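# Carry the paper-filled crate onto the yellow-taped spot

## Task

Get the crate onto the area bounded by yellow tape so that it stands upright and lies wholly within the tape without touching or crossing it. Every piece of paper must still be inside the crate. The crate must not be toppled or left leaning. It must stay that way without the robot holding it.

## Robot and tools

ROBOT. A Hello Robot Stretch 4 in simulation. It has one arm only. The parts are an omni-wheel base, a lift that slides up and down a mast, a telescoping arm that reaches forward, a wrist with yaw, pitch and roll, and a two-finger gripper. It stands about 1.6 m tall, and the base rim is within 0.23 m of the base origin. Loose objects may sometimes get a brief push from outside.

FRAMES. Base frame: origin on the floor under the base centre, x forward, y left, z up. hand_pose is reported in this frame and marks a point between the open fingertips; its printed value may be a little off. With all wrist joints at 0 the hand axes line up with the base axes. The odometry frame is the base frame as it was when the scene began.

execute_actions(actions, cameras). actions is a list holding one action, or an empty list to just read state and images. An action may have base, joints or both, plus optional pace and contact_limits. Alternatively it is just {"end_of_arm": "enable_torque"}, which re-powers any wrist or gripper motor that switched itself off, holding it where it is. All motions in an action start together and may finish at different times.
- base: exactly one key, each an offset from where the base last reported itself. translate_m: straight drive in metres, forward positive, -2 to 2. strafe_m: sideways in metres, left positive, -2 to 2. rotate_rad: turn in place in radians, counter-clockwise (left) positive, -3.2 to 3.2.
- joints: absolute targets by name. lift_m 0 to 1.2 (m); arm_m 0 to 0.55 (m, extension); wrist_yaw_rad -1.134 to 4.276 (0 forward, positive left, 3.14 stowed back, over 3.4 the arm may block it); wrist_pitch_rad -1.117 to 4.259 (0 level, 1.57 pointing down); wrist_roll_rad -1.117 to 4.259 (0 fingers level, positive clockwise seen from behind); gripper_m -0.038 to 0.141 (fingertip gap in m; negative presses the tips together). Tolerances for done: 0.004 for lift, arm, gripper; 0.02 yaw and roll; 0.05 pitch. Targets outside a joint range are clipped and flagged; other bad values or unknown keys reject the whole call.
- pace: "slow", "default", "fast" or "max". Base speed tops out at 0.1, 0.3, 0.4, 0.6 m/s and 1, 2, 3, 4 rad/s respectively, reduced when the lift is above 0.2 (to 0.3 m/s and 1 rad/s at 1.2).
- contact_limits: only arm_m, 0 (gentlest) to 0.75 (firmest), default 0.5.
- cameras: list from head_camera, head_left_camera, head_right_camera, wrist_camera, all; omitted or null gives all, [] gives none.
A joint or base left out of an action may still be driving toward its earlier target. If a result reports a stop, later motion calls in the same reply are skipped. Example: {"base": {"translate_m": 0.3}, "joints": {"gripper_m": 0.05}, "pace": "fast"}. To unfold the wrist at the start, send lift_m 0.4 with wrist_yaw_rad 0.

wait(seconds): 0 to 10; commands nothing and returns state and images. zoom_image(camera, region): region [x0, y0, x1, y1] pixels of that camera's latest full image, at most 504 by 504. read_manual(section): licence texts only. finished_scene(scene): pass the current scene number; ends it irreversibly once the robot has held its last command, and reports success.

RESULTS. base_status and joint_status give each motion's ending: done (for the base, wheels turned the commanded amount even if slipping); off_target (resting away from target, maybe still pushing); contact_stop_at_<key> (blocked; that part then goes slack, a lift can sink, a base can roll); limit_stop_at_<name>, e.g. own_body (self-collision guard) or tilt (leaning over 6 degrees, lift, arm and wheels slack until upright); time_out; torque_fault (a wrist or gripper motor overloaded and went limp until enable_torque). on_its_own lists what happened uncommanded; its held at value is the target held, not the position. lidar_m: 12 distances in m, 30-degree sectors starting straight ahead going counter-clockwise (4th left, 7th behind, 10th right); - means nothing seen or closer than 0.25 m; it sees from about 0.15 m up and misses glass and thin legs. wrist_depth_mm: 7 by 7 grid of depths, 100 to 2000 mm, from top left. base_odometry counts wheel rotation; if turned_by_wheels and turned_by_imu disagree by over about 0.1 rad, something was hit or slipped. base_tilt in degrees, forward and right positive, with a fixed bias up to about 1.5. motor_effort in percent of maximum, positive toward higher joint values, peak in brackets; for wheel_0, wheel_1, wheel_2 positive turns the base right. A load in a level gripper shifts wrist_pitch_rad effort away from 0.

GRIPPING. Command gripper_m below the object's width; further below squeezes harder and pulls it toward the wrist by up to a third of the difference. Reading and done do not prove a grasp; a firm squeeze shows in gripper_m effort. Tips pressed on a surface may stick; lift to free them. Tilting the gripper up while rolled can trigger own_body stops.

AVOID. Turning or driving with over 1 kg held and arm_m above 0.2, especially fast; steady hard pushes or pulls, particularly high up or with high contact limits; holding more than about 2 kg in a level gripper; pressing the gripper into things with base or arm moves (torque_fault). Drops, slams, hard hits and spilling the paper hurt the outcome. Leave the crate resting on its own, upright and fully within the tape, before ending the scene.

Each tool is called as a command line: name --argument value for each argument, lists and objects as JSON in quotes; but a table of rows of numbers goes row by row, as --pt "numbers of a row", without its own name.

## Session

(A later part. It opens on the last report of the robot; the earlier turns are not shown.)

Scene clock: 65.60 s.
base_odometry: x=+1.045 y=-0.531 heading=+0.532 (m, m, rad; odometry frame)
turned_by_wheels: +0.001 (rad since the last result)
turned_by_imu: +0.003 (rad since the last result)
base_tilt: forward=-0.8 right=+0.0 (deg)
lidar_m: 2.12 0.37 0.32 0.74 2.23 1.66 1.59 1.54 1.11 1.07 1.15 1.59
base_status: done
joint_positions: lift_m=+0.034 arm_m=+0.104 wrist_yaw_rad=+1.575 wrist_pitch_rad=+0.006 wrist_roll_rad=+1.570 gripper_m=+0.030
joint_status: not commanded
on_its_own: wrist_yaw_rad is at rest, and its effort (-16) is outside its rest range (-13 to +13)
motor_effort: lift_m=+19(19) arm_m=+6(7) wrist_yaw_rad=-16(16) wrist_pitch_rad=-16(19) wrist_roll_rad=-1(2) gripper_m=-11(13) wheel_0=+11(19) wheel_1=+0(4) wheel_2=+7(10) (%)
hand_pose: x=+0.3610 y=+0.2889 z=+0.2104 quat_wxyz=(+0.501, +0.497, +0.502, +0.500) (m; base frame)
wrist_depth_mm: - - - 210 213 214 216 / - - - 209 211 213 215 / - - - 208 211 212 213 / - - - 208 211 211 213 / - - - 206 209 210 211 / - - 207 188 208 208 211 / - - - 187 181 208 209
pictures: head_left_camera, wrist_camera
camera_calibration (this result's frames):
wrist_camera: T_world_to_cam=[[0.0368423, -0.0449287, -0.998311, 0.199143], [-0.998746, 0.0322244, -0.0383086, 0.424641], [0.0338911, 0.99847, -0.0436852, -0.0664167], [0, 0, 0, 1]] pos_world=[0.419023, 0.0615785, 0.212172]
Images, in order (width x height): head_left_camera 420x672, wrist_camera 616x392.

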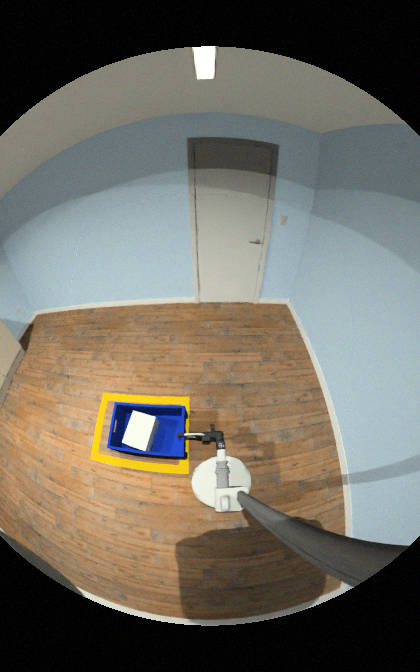

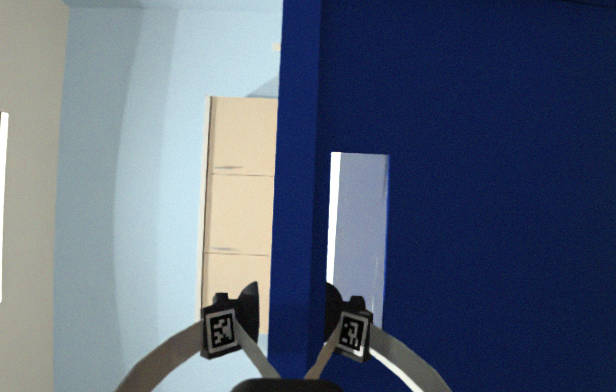

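execute_actions --actions '[{"joints":{"gripper_m":-0.038}}]' --cameras '[]'

execute_actions --actions '[{"base":{"strafe_m":0.15},"pace":"slow"}]' --cameras '["wrist_camera"]'

execute_actions --actions '[{"joints":{"gripper_m":0.025,"lift_m":0.04}}]' --cameras '["wrist_camera"]'

execute_actions --actions '[{"base":{"strafe_m":-0.05},"joints":{"arm_m":0.12},"pace":"slow"}]' --cameras '["head_left_camera","wrist_camera"]'

Scene clock: 67.73 s.
base_odometry: x=+1.045 y=-0.531 heading=+0.532 (m, m, rad; odometry frame)
turned_by_wheels: +0.000 (rad since the last result)
turned_by_imu: -0.001 (rad since the last result)
base_tilt: forward=-0.8 right=+0.0 (deg)
lidar_m: 2.12 0.33 0.30 0.73 2.24 1.66 1.58 1.56 1.11 1.07 1.14 1.59
base_status: not commanded
joint_positions: lift_m=+0.034 arm_m=+0.104 wrist_yaw_rad=+1.576 wrist_pitch_rad=+0.006 wrist_roll_rad=+1.570 gripper_m=-0.037
joint_status: all done
on_its_own: wrist_yaw_rad is at rest, and its effort (-18) is outside its rest range (-13 to +13)
motor_effort: lift_m=+19(19) arm_m=+6(6) wrist_yaw_rad=-18(18) wrist_pitch_rad=-16(25) wrist_roll_rad=+0(1) gripper_m=-21(21) wheel_0=+11(11) wheel_1=+0(1) wheel_2=+7(7) (%)
hand_pose: x=+0.3608 y=+0.2889 z=+0.2103 quat_wxyz=(+0.501, +0.497, +0.503, +0.500) (m; base frame)
wrist_depth_mm: - - - 174 192 195 196 / - - - 189 191 193 195 / - - - 188 190 192 193 / - - - 187 424 190 193 / - - - 169 189 190 191 / - - - 168 187 189 190 / - 155 174 167 171 187 189
pictures: none
No camera images: the call's "cameras" was empty. Leave "cameras" out to get every camera's image.

Scene clock: 70.40 s.
base_odometry: x=+0.969 y=-0.402 heading=+0.530 (m, m, rad; odometry frame)
turned_by_wheels: -0.002 (rad since the last result)
turned_by_imu: -0.005 (rad since the last result)
base_tilt: forward=-0.7 right=+0.0 (deg)
lidar_m: 2.11 0.30 0.25 0.75 2.23 1.66 1.59 1.67 1.28 1.21 1.30 1.82
base_status: done
joint_positions: lift_m=+0.034 arm_m=+0.104 wrist_yaw_rad=+1.563 wrist_pitch_rad=+0.008 wrist_roll_rad=+1.570 gripper_m=-0.037
joint_status: not commanded
on_its_own: wrist_yaw_rad is at rest, and its effort (+20) is outside its rest range (-13 to +13)
motor_effort: lift_m=+19(19) arm_m=+6(6) wrist_yaw_rad=+20(32) wrist_pitch_rad=-21(21) wrist_roll_rad=-2(3) gripper_m=-17(21) wheel_0=-13(21) wheel_1=+0(7) wheel_2=-7(9) (%)
hand_pose: x=+0.3646 y=+0.2878 z=+0.2099 quat_wxyz=(+0.504, +0.500, +0.500, +0.496) (m; base frame)
wrist_depth_mm: - - - 132 151 153 - / - - - 131 150 152 153 / - - - 130 150 151 152 / - - - 129 387 149 151 / - - - 128 394 148 150 / - - 198 127 404 147 148 / - 153 172 126 156 146 -
pictures: wrist_camera
camera_calibration (this result's frames):
wrist_camera: T_world_to_cam=[[0.0359379, -0.0470012, -0.998248, 0.199369], [-0.998288, 0.0444477, -0.038032, 0.424459], [0.0461574, 0.997905, -0.0453234, -0.0694418], [0, 0, 0, 1]] pos_world=[0.419773, 0.0598007, 0.212015]
Images, in order (width x height): wrist_camera 616x392.

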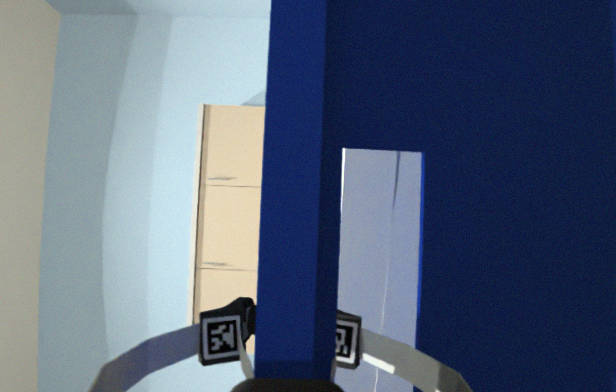

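Scene clock: 71.73 s.
base_odometry: x=+0.969 y=-0.402 heading=+0.531 (m, m, rad; odometry frame)
turned_by_wheels: +0.001 (rad since the last result)
turned_by_imu: +0.000 (rad since the last result)
base_tilt: forward=-0.7 right=+0.0 (deg)
lidar_m: 2.12 0.31 0.28 0.77 2.23 1.66 1.59 1.67 1.27 1.22 1.29 1.78
base_status: not commanded
joint_positions: lift_m=+0.040 arm_m=+0.104 wrist_yaw_rad=+1.566 wrist_pitch_rad=+0.009 wrist_roll_rad=+1.570 gripper_m=+0.025
joint_status: all done
on_its_own: wrist_pitch_rad is at rest, and its effort (-25) is outside its rest range (-23 to +23)
motor_effort: lift_m=+24(26) arm_m=+6(6) wrist_yaw_rad=+11(24) wrist_pitch_rad=-25(30) wrist_roll_rad=-3(1) gripper_m=-7(20) wheel_0=-7(14) wheel_1=+0(0) wheel_2=-3(7) (%)
hand_pose: x=+0.3637 y=+0.2881 z=+0.2151 quat_wxyz=(+0.504, +0.499, +0.501, +0.497) (m; base frame)
wrist_depth_mm: - - - 128 147 148 - / - - - 127 145 148 149 / - - - 126 146 147 147 / - - - 126 384 146 146 / - - - 125 394 145 146 / - - 206 124 402 144 145 / - - - 123 181 143 -
pictures: wrist_camera
camera_calibration (this result's frames):
wrist_camera: T_world_to_cam=[[0.0362834, -0.0481031, -0.998183, 0.204845], [-0.998411, 0.0413452, -0.0382841, 0.42476], [0.0431117, 0.997986, -0.0465265, -0.0680888], [0, 0, 0, 1]] pos_world=[0.419588, 0.0602435, 0.217567]
Images, in order (width x height): wrist_camera 616x392.

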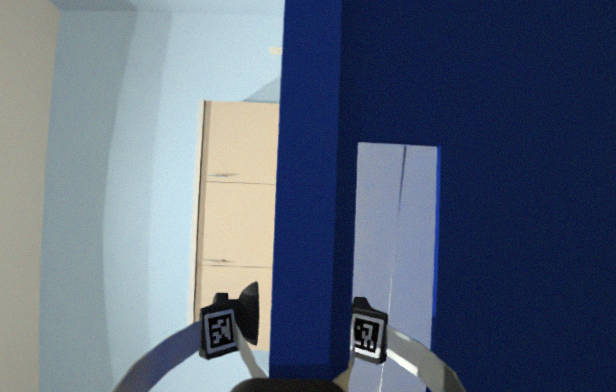

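Scene clock: 73.33 s.
base_odometry: x=+0.994 y=-0.445 heading=+0.531 (m, m, rad; odometry frame)
turned_by_wheels: +0.000 (rad since the last result)
turned_by_imu: +0.000 (rad since the last result)
base_tilt: forward=-0.7 right=+0.1 (deg)
lidar_m: 2.12 0.34 0.31 0.75 2.26 1.67 1.58 1.65 1.24 1.17 1.24 1.72
base_status: done
joint_positions: lift_m=+0.040 arm_m=+0.119 wrist_yaw_rad=+1.570 wrist_pitch_rad=+0.005 wrist_roll_rad=+1.570 gripper_m=+0.025
joint_status: all done
motor_effort: lift_m=+22(24) arm_m=+8(7) wrist_yaw_rad=-2(10) wrist_pitch_rad=-12(25) wrist_roll_rad=-1(3) gripper_m=-5(7) wheel_0=+3(6) wheel_1=-1(1) wheel_2=+0(0) (%)
hand_pose: x=+0.3771 y=+0.2884 z=+0.2165 quat_wxyz=(+0.502, +0.499, +0.501, +0.499) (m; base frame)
wrist_depth_mm: - - - 176 194 196 198 / - - - 175 193 195 196 / - - - 190 192 194 196 / - - - 190 191 193 194 / - - - 189 439 193 194 / - - 211 171 190 191 192 / - - 196 170 181 191 191
pictures: head_left_camera, wrist_camera
camera_calibration (this result's frames):
wrist_camera: T_world_to_cam=[[0.0364859, -0.0437069, -0.998378, 0.20444], [-0.998575, 0.0373442, -0.0381279, 0.43941], [0.0389501, 0.998346, -0.0422821, -0.0684338], [0, 0, 0, 1]] pos_world=[0.43399, 0.0608467, 0.217969]
Images, in order (width x height): head_left_camera 420x672, wrist_camera 616x392.

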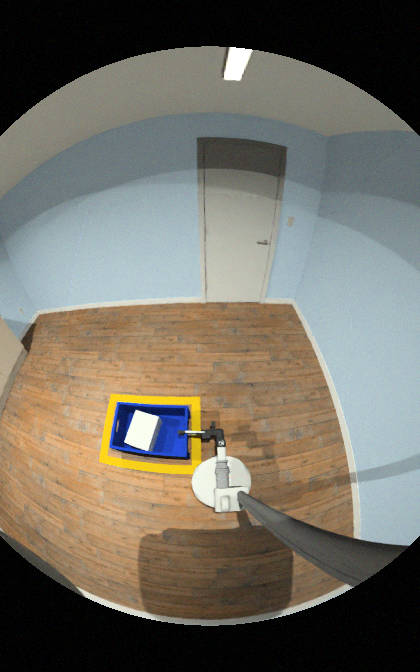

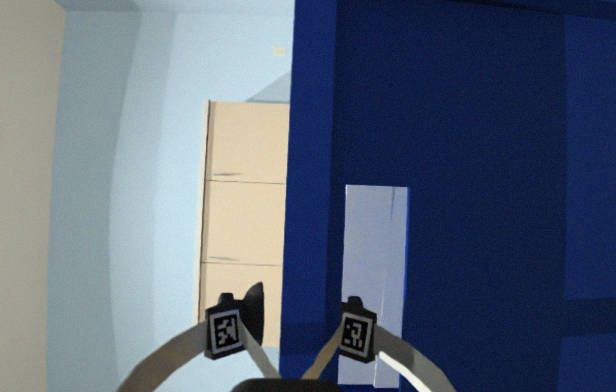

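execute_actions --actions '[{"joints":{"lift_m":0.03}}]' --cameras '["wrist_camera"]'

execute_actions --actions '[{"base":{"strafe_m":-0.035},"pace":"slow"}]' --cameras '["wrist_camera"]'

Scene clock: 74.33 s.
base_odometry: x=+0.994 y=-0.445 heading=+0.531 (m, m, rad; odometry frame)
turned_by_wheels: +0.000 (rad since the last result)
turned_by_imu: +0.000 (rad since the last result)
base_tilt: forward=-0.8 right=-0.1 (deg)
lidar_m: 2.10 0.33 0.32 0.76 2.22 1.64 1.58 1.67 1.22 1.16 1.22 1.70
base_status: not commanded
joint_positions: lift_m=+0.030 arm_m=+0.119 wrist_yaw_rad=+1.570 wrist_pitch_rad=+0.003 wrist_roll_rad=+1.570 gripper_m=+0.025
joint_status: all done
motor_effort: lift_m=+17(20) arm_m=+8(8) wrist_yaw_rad=+0(0) wrist_pitch_rad=-6(13) wrist_roll_rad=-2(2) gripper_m=-3(6) wheel_0=+3(3) wheel_1=-1(2) wheel_2=+0(0) (%)
hand_pose: x=+0.3771 y=+0.2884 z=+0.2076 quat_wxyz=(+0.501, +0.499, +0.500, +0.499) (m; base frame)
wrist_depth_mm: - - - 193 195 196 198 / - - - 191 193 195 197 / - - - 174 193 195 196 / - - - 173 192 193 195 / - - - 172 191 192 193 / - - 211 187 190 191 192 / - - 196 169 180 190 191
pictures: wrist_camera
camera_calibration (this result's frames):
wrist_camera: T_world_to_cam=[[0.036486, -0.0415034, -0.998472, 0.194925], [-0.998574, 0.0374453, -0.0380462, 0.43903], [0.0389672, 0.998436, -0.040078, -0.0693019], [0, 0, 0, 1]] pos_world=[0.433992, 0.060844, 0.208553]
Images, in order (width x height): wrist_camera 616x392.

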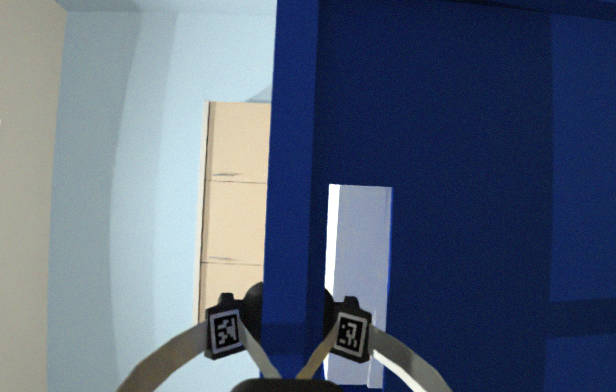

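Scene clock: 75.70 s.
base_odometry: x=+1.012 y=-0.475 heading=+0.533 (m, m, rad; odometry frame)
turned_by_wheels: +0.002 (rad since the last result)
turned_by_imu: +0.002 (rad since the last result)
base_tilt: forward=-0.8 right=+0.1 (deg)
lidar_m: 2.10 0.38 0.31 0.73 2.25 1.64 1.58 1.62 1.18 1.12 1.20 1.70
base_status: done
joint_positions: lift_m=+0.030 arm_m=+0.119 wrist_yaw_rad=+1.575 wrist_pitch_rad=+0.006 wrist_roll_rad=+1.570 gripper_m=+0.025
joint_status: not commanded
on_its_own: wrist_yaw_rad is at rest, and its effort (-15) is outside its rest range (-13 to +13)
motor_effort: lift_m=+18(18) arm_m=+6(7) wrist_yaw_rad=-15(15) wrist_pitch_rad=-15(17) wrist_roll_rad=-1(2) gripper_m=-10(15) wheel_0=+11(14) wheel_1=+2(5) wheel_2=+7(9) (%)
hand_pose: x=+0.3760 y=+0.2889 z=+0.2066 quat_wxyz=(+0.501, +0.497, +0.502, +0.500) (m; base frame)
wrist_depth_mm: - - - 206 208 210 211 / - - - 206 208 209 211 / - - - 188 207 208 211 / - - - 205 207 208 210 / - - - 204 206 208 210 / - - 208 191 206 208 209 / - - 196 185 177 208 208
pictures: wrist_camera
camera_calibration (this result's frames):
wrist_camera: T_world_to_cam=[[0.0367038, -0.0444665, -0.998336, 0.194711], [-0.998746, 0.0324158, -0.0381627, 0.439406], [0.0340588, 0.998485, -0.043221, -0.067241], [0, 0, 0, 1]] pos_world=[0.433998, 0.0615536, 0.20825]
Images, in order (width x height): wrist_camera 616x392.

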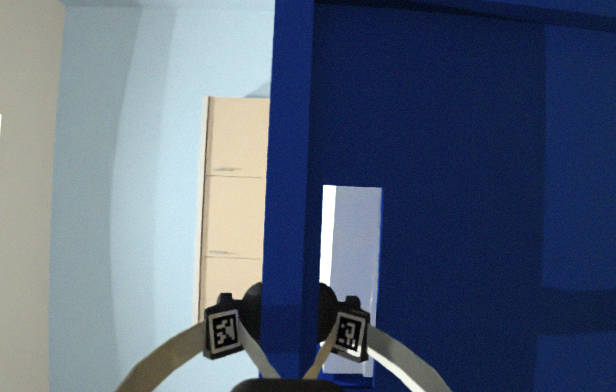

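Open wider to drop the lower pad.

execute_actions --actions '[{"base":{"strafe_m":0.01},"joints":{"gripper_m":0.045},"pace":"slow"}]' --cameras '["wrist_camera"]'

execute_actions --actions '[{"base":{"strafe_m":-0.04},"pace":"slow"}]' --cameras '["wrist_camera"]'

Scene clock: 77.40 s.
base_odometry: x=+1.007 y=-0.466 heading=+0.533 (m, m, rad; odometry frame)
turned_by_wheels: +0.000 (rad since the last result)
turned_by_imu: -0.001 (rad since the last result)
base_tilt: forward=-0.8 right=+0.1 (deg)
lidar_m: 2.12 0.35 0.32 0.79 2.23 1.66 1.59 1.65 1.20 1.14 1.22 1.73
base_status: done
joint_positions: lift_m=+0.030 arm_m=+0.119 wrist_yaw_rad=+1.570 wrist_pitch_rad=+0.002 wrist_roll_rad=+1.570 gripper_m=+0.045
joint_status: all done
motor_effort: lift_m=+18(18) arm_m=+6(6) wrist_yaw_rad=+0(15) wrist_pitch_rad=-4(15) wrist_roll_rad=-2(1) gripper_m=-6(9) wheel_0=-1(12) wheel_1=+0(3) wheel_2=+0(3) (%)
hand_pose: x=+0.3774 y=+0.2885 z=+0.2077 quat_wxyz=(+0.501, +0.499, +0.500, +0.500) (m; base frame)
wrist_depth_mm: - - - 202 203 205 206 / - - - 201 203 204 206 / - - - 200 202 204 204 / - - - 182 202 202 204 / - - - 198 201 202 203 / - - 208 198 200 201 202 / - - - 179 182 200 202
pictures: wrist_camera
camera_calibration (this result's frames):
wrist_camera: T_world_to_cam=[[0.0364891, -0.0407867, -0.998501, 0.194808], [-0.998577, 0.0374091, -0.0380199, 0.439328], [0.0389037, 0.998467, -0.0393636, -0.0694488], [0, 0, 0, 1]] pos_world=[0.434296, 0.060853, 0.208485]
Images, in order (width x height): wrist_camera 616x392.

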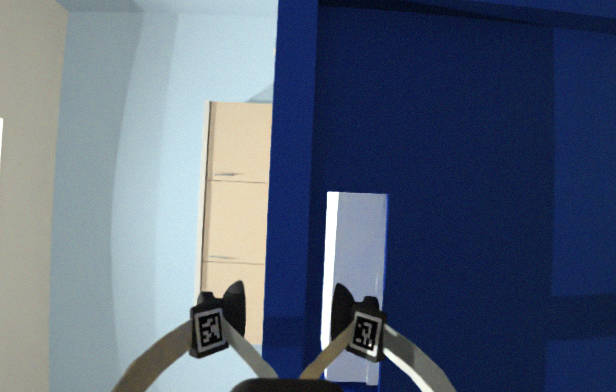

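Scene clock: 78.87 s.
base_odometry: x=+1.027 y=-0.500 heading=+0.533 (m, m, rad; odometry frame)
turned_by_wheels: +0.000 (rad since the last result)
turned_by_imu: +0.000 (rad since the last result)
base_tilt: forward=-0.8 right=+0.1 (deg)
lidar_m: 2.12 0.52 0.34 0.78 2.22 1.64 1.59 1.60 1.16 1.10 1.17 1.63
base_status: done
joint_positions: lift_m=+0.030 arm_m=+0.119 wrist_yaw_rad=+1.570 wrist_pitch_rad=+0.002 wrist_roll_rad=+1.570 gripper_m=+0.045
joint_status: not commanded
motor_effort: lift_m=+18(18) arm_m=+6(6) wrist_yaw_rad=+0(1) wrist_pitch_rad=-2(5) wrist_roll_rad=-1(2) gripper_m=-4(6) wheel_0=+1(6) wheel_1=+1(1) wheel_2=+0(4) (%)
hand_pose: x=+0.3775 y=+0.2884 z=+0.2078 quat_wxyz=(+0.501, +0.500, +0.500, +0.500) (m; base frame)
wrist_depth_mm: - - - 226 232 230 231 / - - - 242 244 246 247 / - - - 241 242 245 247 / - - - 240 242 244 245 / - - - 484 241 243 244 / - - 209 220 239 241 243 / - - - 219 182 241 243
pictures: wrist_camera
camera_calibration (this result's frames):
wrist_camera: T_world_to_cam=[[0.0364851, -0.0404544, -0.998515, 0.194812], [-0.998573, 0.0375238, -0.0380075, 0.439324], [0.0390056, 0.998477, -0.0390276, -0.0695483], [0, 0, 0, 1]] pos_world=[0.434302, 0.0608382, 0.208506]
Images, in order (width x height): wrist_camera 616x392.

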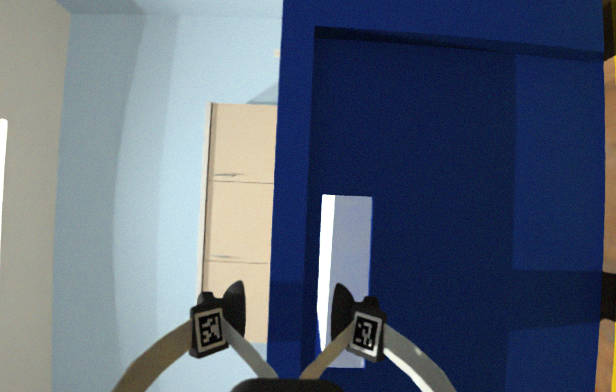

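execute_actions --actions '[{"base":{"strafe_m":-0.03},"pace":"slow"}]' --cameras '[]'

execute_actions --actions '[{"joints":{"gripper_m":-0.02,"lift_m":0.026}}]' --cameras '[]'

execute_actions --actions '[{"base":{"strafe_m":0.095},"pace":"slow"}]' --cameras '["wrist_camera"]'

execute_actions --actions '[{"base":{"strafe_m":-0.12},"joints":{"wrist_pitch_rad":0.0}}]' --cameras '["head_left_camera","wrist_camera"]'

zoom_image --camera "head_left_camera" --region '[60,370,240,500]'

Scene clock: 81.10 s.
base_odometry: x=+1.042 y=-0.526 heading=+0.533 (m, m, rad; odometry frame)
turned_by_wheels: +0.000 (rad since the last result)
turned_by_imu: -0.001 (rad since the last result)
base_tilt: forward=-0.8 right=+0.1 (deg)
lidar_m: 2.12 0.56 0.37 0.79 2.24 1.66 1.59 1.55 1.13 1.08 1.15 1.62
base_status: done
joint_positions: lift_m=+0.030 arm_m=+0.119 wrist_yaw_rad=+1.570 wrist_pitch_rad=+0.002 wrist_roll_rad=+1.570 gripper_m=+0.045
joint_status: not commanded
motor_effort: lift_m=+18(18) arm_m=+6(6) wrist_yaw_rad=-1(1) wrist_pitch_rad=-3(3) wrist_roll_rad=-1(0) gripper_m=-6(6) wheel_0=+2(5) wheel_1=+0(4) wheel_2=+0(1) (%)
hand_pose: x=+0.3775 y=+0.2884 z=+0.2078 quat_wxyz=(+0.501, +0.500, +0.500, +0.500) (m; base frame)
wrist_depth_mm: - - - 256 257 260 262 / - - - 272 274 276 278 / - - - 272 273 276 277 / - - - 270 272 274 277 / - - - 517 271 273 274 / - - 209 251 270 271 274 / - - - 249 182 271 273
pictures: none
No camera images: the call's "cameras" was empty. Leave "cameras" out to get every camera's image.

Scene clock: 82.50 s.
base_odometry: x=+1.042 y=-0.526 heading=+0.533 (m, m, rad; odometry frame)
turned_by_wheels: +0.000 (rad since the last result)
turned_by_imu: +0.000 (rad since the last result)
base_tilt: forward=-0.7 right=+0.2 (deg)
lidar_m: 2.12 0.55 0.36 0.78 2.22 1.65 1.59 1.55 1.12 1.07 1.14 1.60
base_status: not commanded
joint_positions: lift_m=+0.026 arm_m=+0.119 wrist_yaw_rad=+1.570 wrist_pitch_rad=+0.002 wrist_roll_rad=+1.570 gripper_m=-0.020
joint_status: all done
motor_effort: lift_m=+17(18) arm_m=+6(6) wrist_yaw_rad=+0(1) wrist_pitch_rad=-1(2) wrist_roll_rad=-2(1) gripper_m=-11(16) wheel_0=+2(1) wheel_1=+0(0) wheel_2=+0(0) (%)
hand_pose: x=+0.3775 y=+0.2884 z=+0.2039 quat_wxyz=(+0.501, +0.500, +0.500, +0.500) (m; base frame)
wrist_depth_mm: - - - 256 257 260 262 / - - - 272 274 277 278 / - - - 271 273 276 277 / - - - 270 272 273 277 / - - - 268 271 273 276 / - - - 203 270 272 273 / - - 179 196 168 271 273
pictures: none
No camera images: the call's "cameras" was empty. Leave "cameras" out to get every camera's image.

Scene clock: 84.60 s.
base_odometry: x=+0.994 y=-0.445 heading=+0.531 (m, m, rad; odometry frame)
turned_by_wheels: -0.002 (rad since the last result)
turned_by_imu: -0.004 (rad since the last result)
base_tilt: forward=-0.7 right=+0.1 (deg)
lidar_m: 2.13 0.52 0.33 0.77 2.24 1.66 1.58 1.67 1.22 1.18 1.24 1.71
base_status: done
joint_positions: lift_m=+0.026 arm_m=+0.119 wrist_yaw_rad=+1.563 wrist_pitch_rad=+0.002 wrist_roll_rad=+1.570 gripper_m=-0.020
joint_status: not commanded
on_its_own: wrist_yaw_rad is at rest, and its effort (+21) is outside its rest range (-13 to +13)
motor_effort: lift_m=+17(17) arm_m=+6(6) wrist_yaw_rad=+21(25) wrist_pitch_rad=-3(3) wrist_roll_rad=-2(1) gripper_m=-8(15) wheel_0=-13(18) wheel_1=+0(7) wheel_2=-7(10) (%)
hand_pose: x=+0.3797 y=+0.2878 z=+0.2039 quat_wxyz=(+0.503, +0.501, +0.498, +0.498) (m; base frame)
wrist_depth_mm: - - - 235 237 239 240 / - - - 251 251 254 256 / - - - 247 250 252 254 / - - - 245 249 250 252 / - - - 244 246 248 250 / - - - 216 244 246 248 / - - 179 215 170 245 247
pictures: wrist_camera
camera_calibration (this result's frames):
wrist_camera: T_world_to_cam=[[0.0361733, -0.0407607, -0.998514, 0.191023], [-0.998255, 0.0451858, -0.0380085, 0.439087], [0.0466679, 0.998147, -0.039055, -0.0719154], [0, 0, 0, 1]] pos_world=[0.434767, 0.0597279, 0.204619]
Images, in order (width x height): wrist_camera 616x392.

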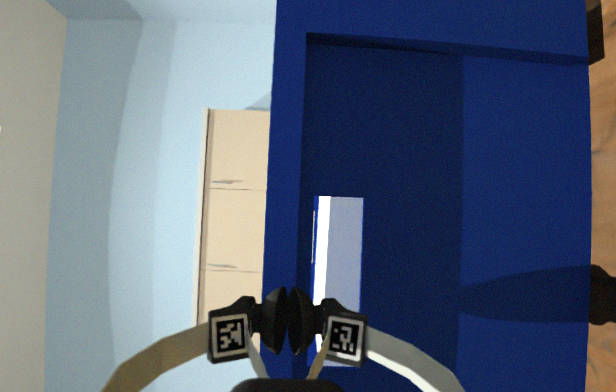

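Scene clock: 86.17 s.
base_odometry: x=+1.055 y=-0.548 heading=+0.531 (m, m, rad; odometry frame)
turned_by_wheels: +0.000 (rad since the last result)
turned_by_imu: -0.001 (rad since the last result)
base_tilt: forward=-0.7 right=+0.2 (deg)
lidar_m: 2.11 0.57 0.44 0.78 2.24 1.65 1.59 1.54 1.09 1.04 1.13 1.56
base_status: done
joint_positions: lift_m=+0.026 arm_m=+0.119 wrist_yaw_rad=+1.570 wrist_pitch_rad=+0.002 wrist_roll_rad=+1.570 gripper_m=-0.020
joint_status: all done
motor_effort: lift_m=+17(17) arm_m=+6(6) wrist_yaw_rad=+1(20) wrist_pitch_rad=-3(4) wrist_roll_rad=+0(1) gripper_m=-15(12) wheel_0=+0(10) wheel_1=+0(7) wheel_2=+0(6) (%)
hand_pose: x=+0.3776 y=+0.2884 z=+0.2039 quat_wxyz=(+0.501, +0.500, +0.500, +0.500) (m; base frame)
wrist_depth_mm: - - - - 647 392 307 / - - - 347 351 353 306 / - - - 362 366 368 297 / - - - 362 364 366 297 / - - - 615 362 364 293 / - - - 204 359 362 294 / - - 179 196 168 359 290
pictures: head_left_camera, wrist_camera
camera_calibration (this result's frames):
wrist_camera: T_world_to_cam=[[0.0364705, -0.0405279, -0.998513, 0.190936], [-0.998559, 0.0378817, -0.0380097, 0.439175], [0.0393658, 0.99846, -0.0390879, -0.0697921], [0, 0, 0, 1]] pos_world=[0.434327, 0.0607861, 0.204617]
Images, in order (width x height): head_left_camera 420x672, wrist_camera 616x392.

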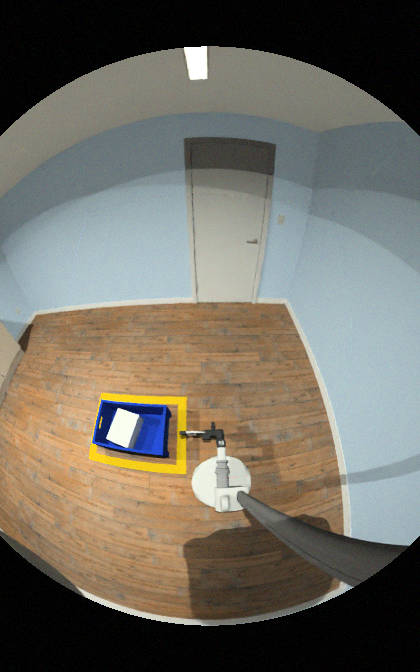

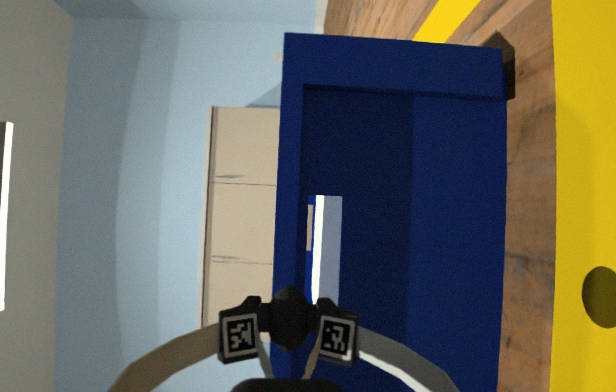

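Region (60, 370, 240, 500) of head_left_camera's 420x672 image, scaled by 2.800, with more detail than that image has.

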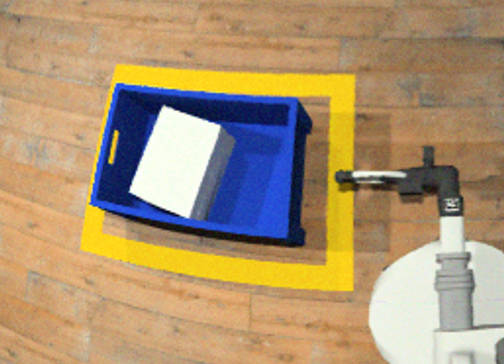

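finished_scene --scene 1

The scene is finished: the task was done.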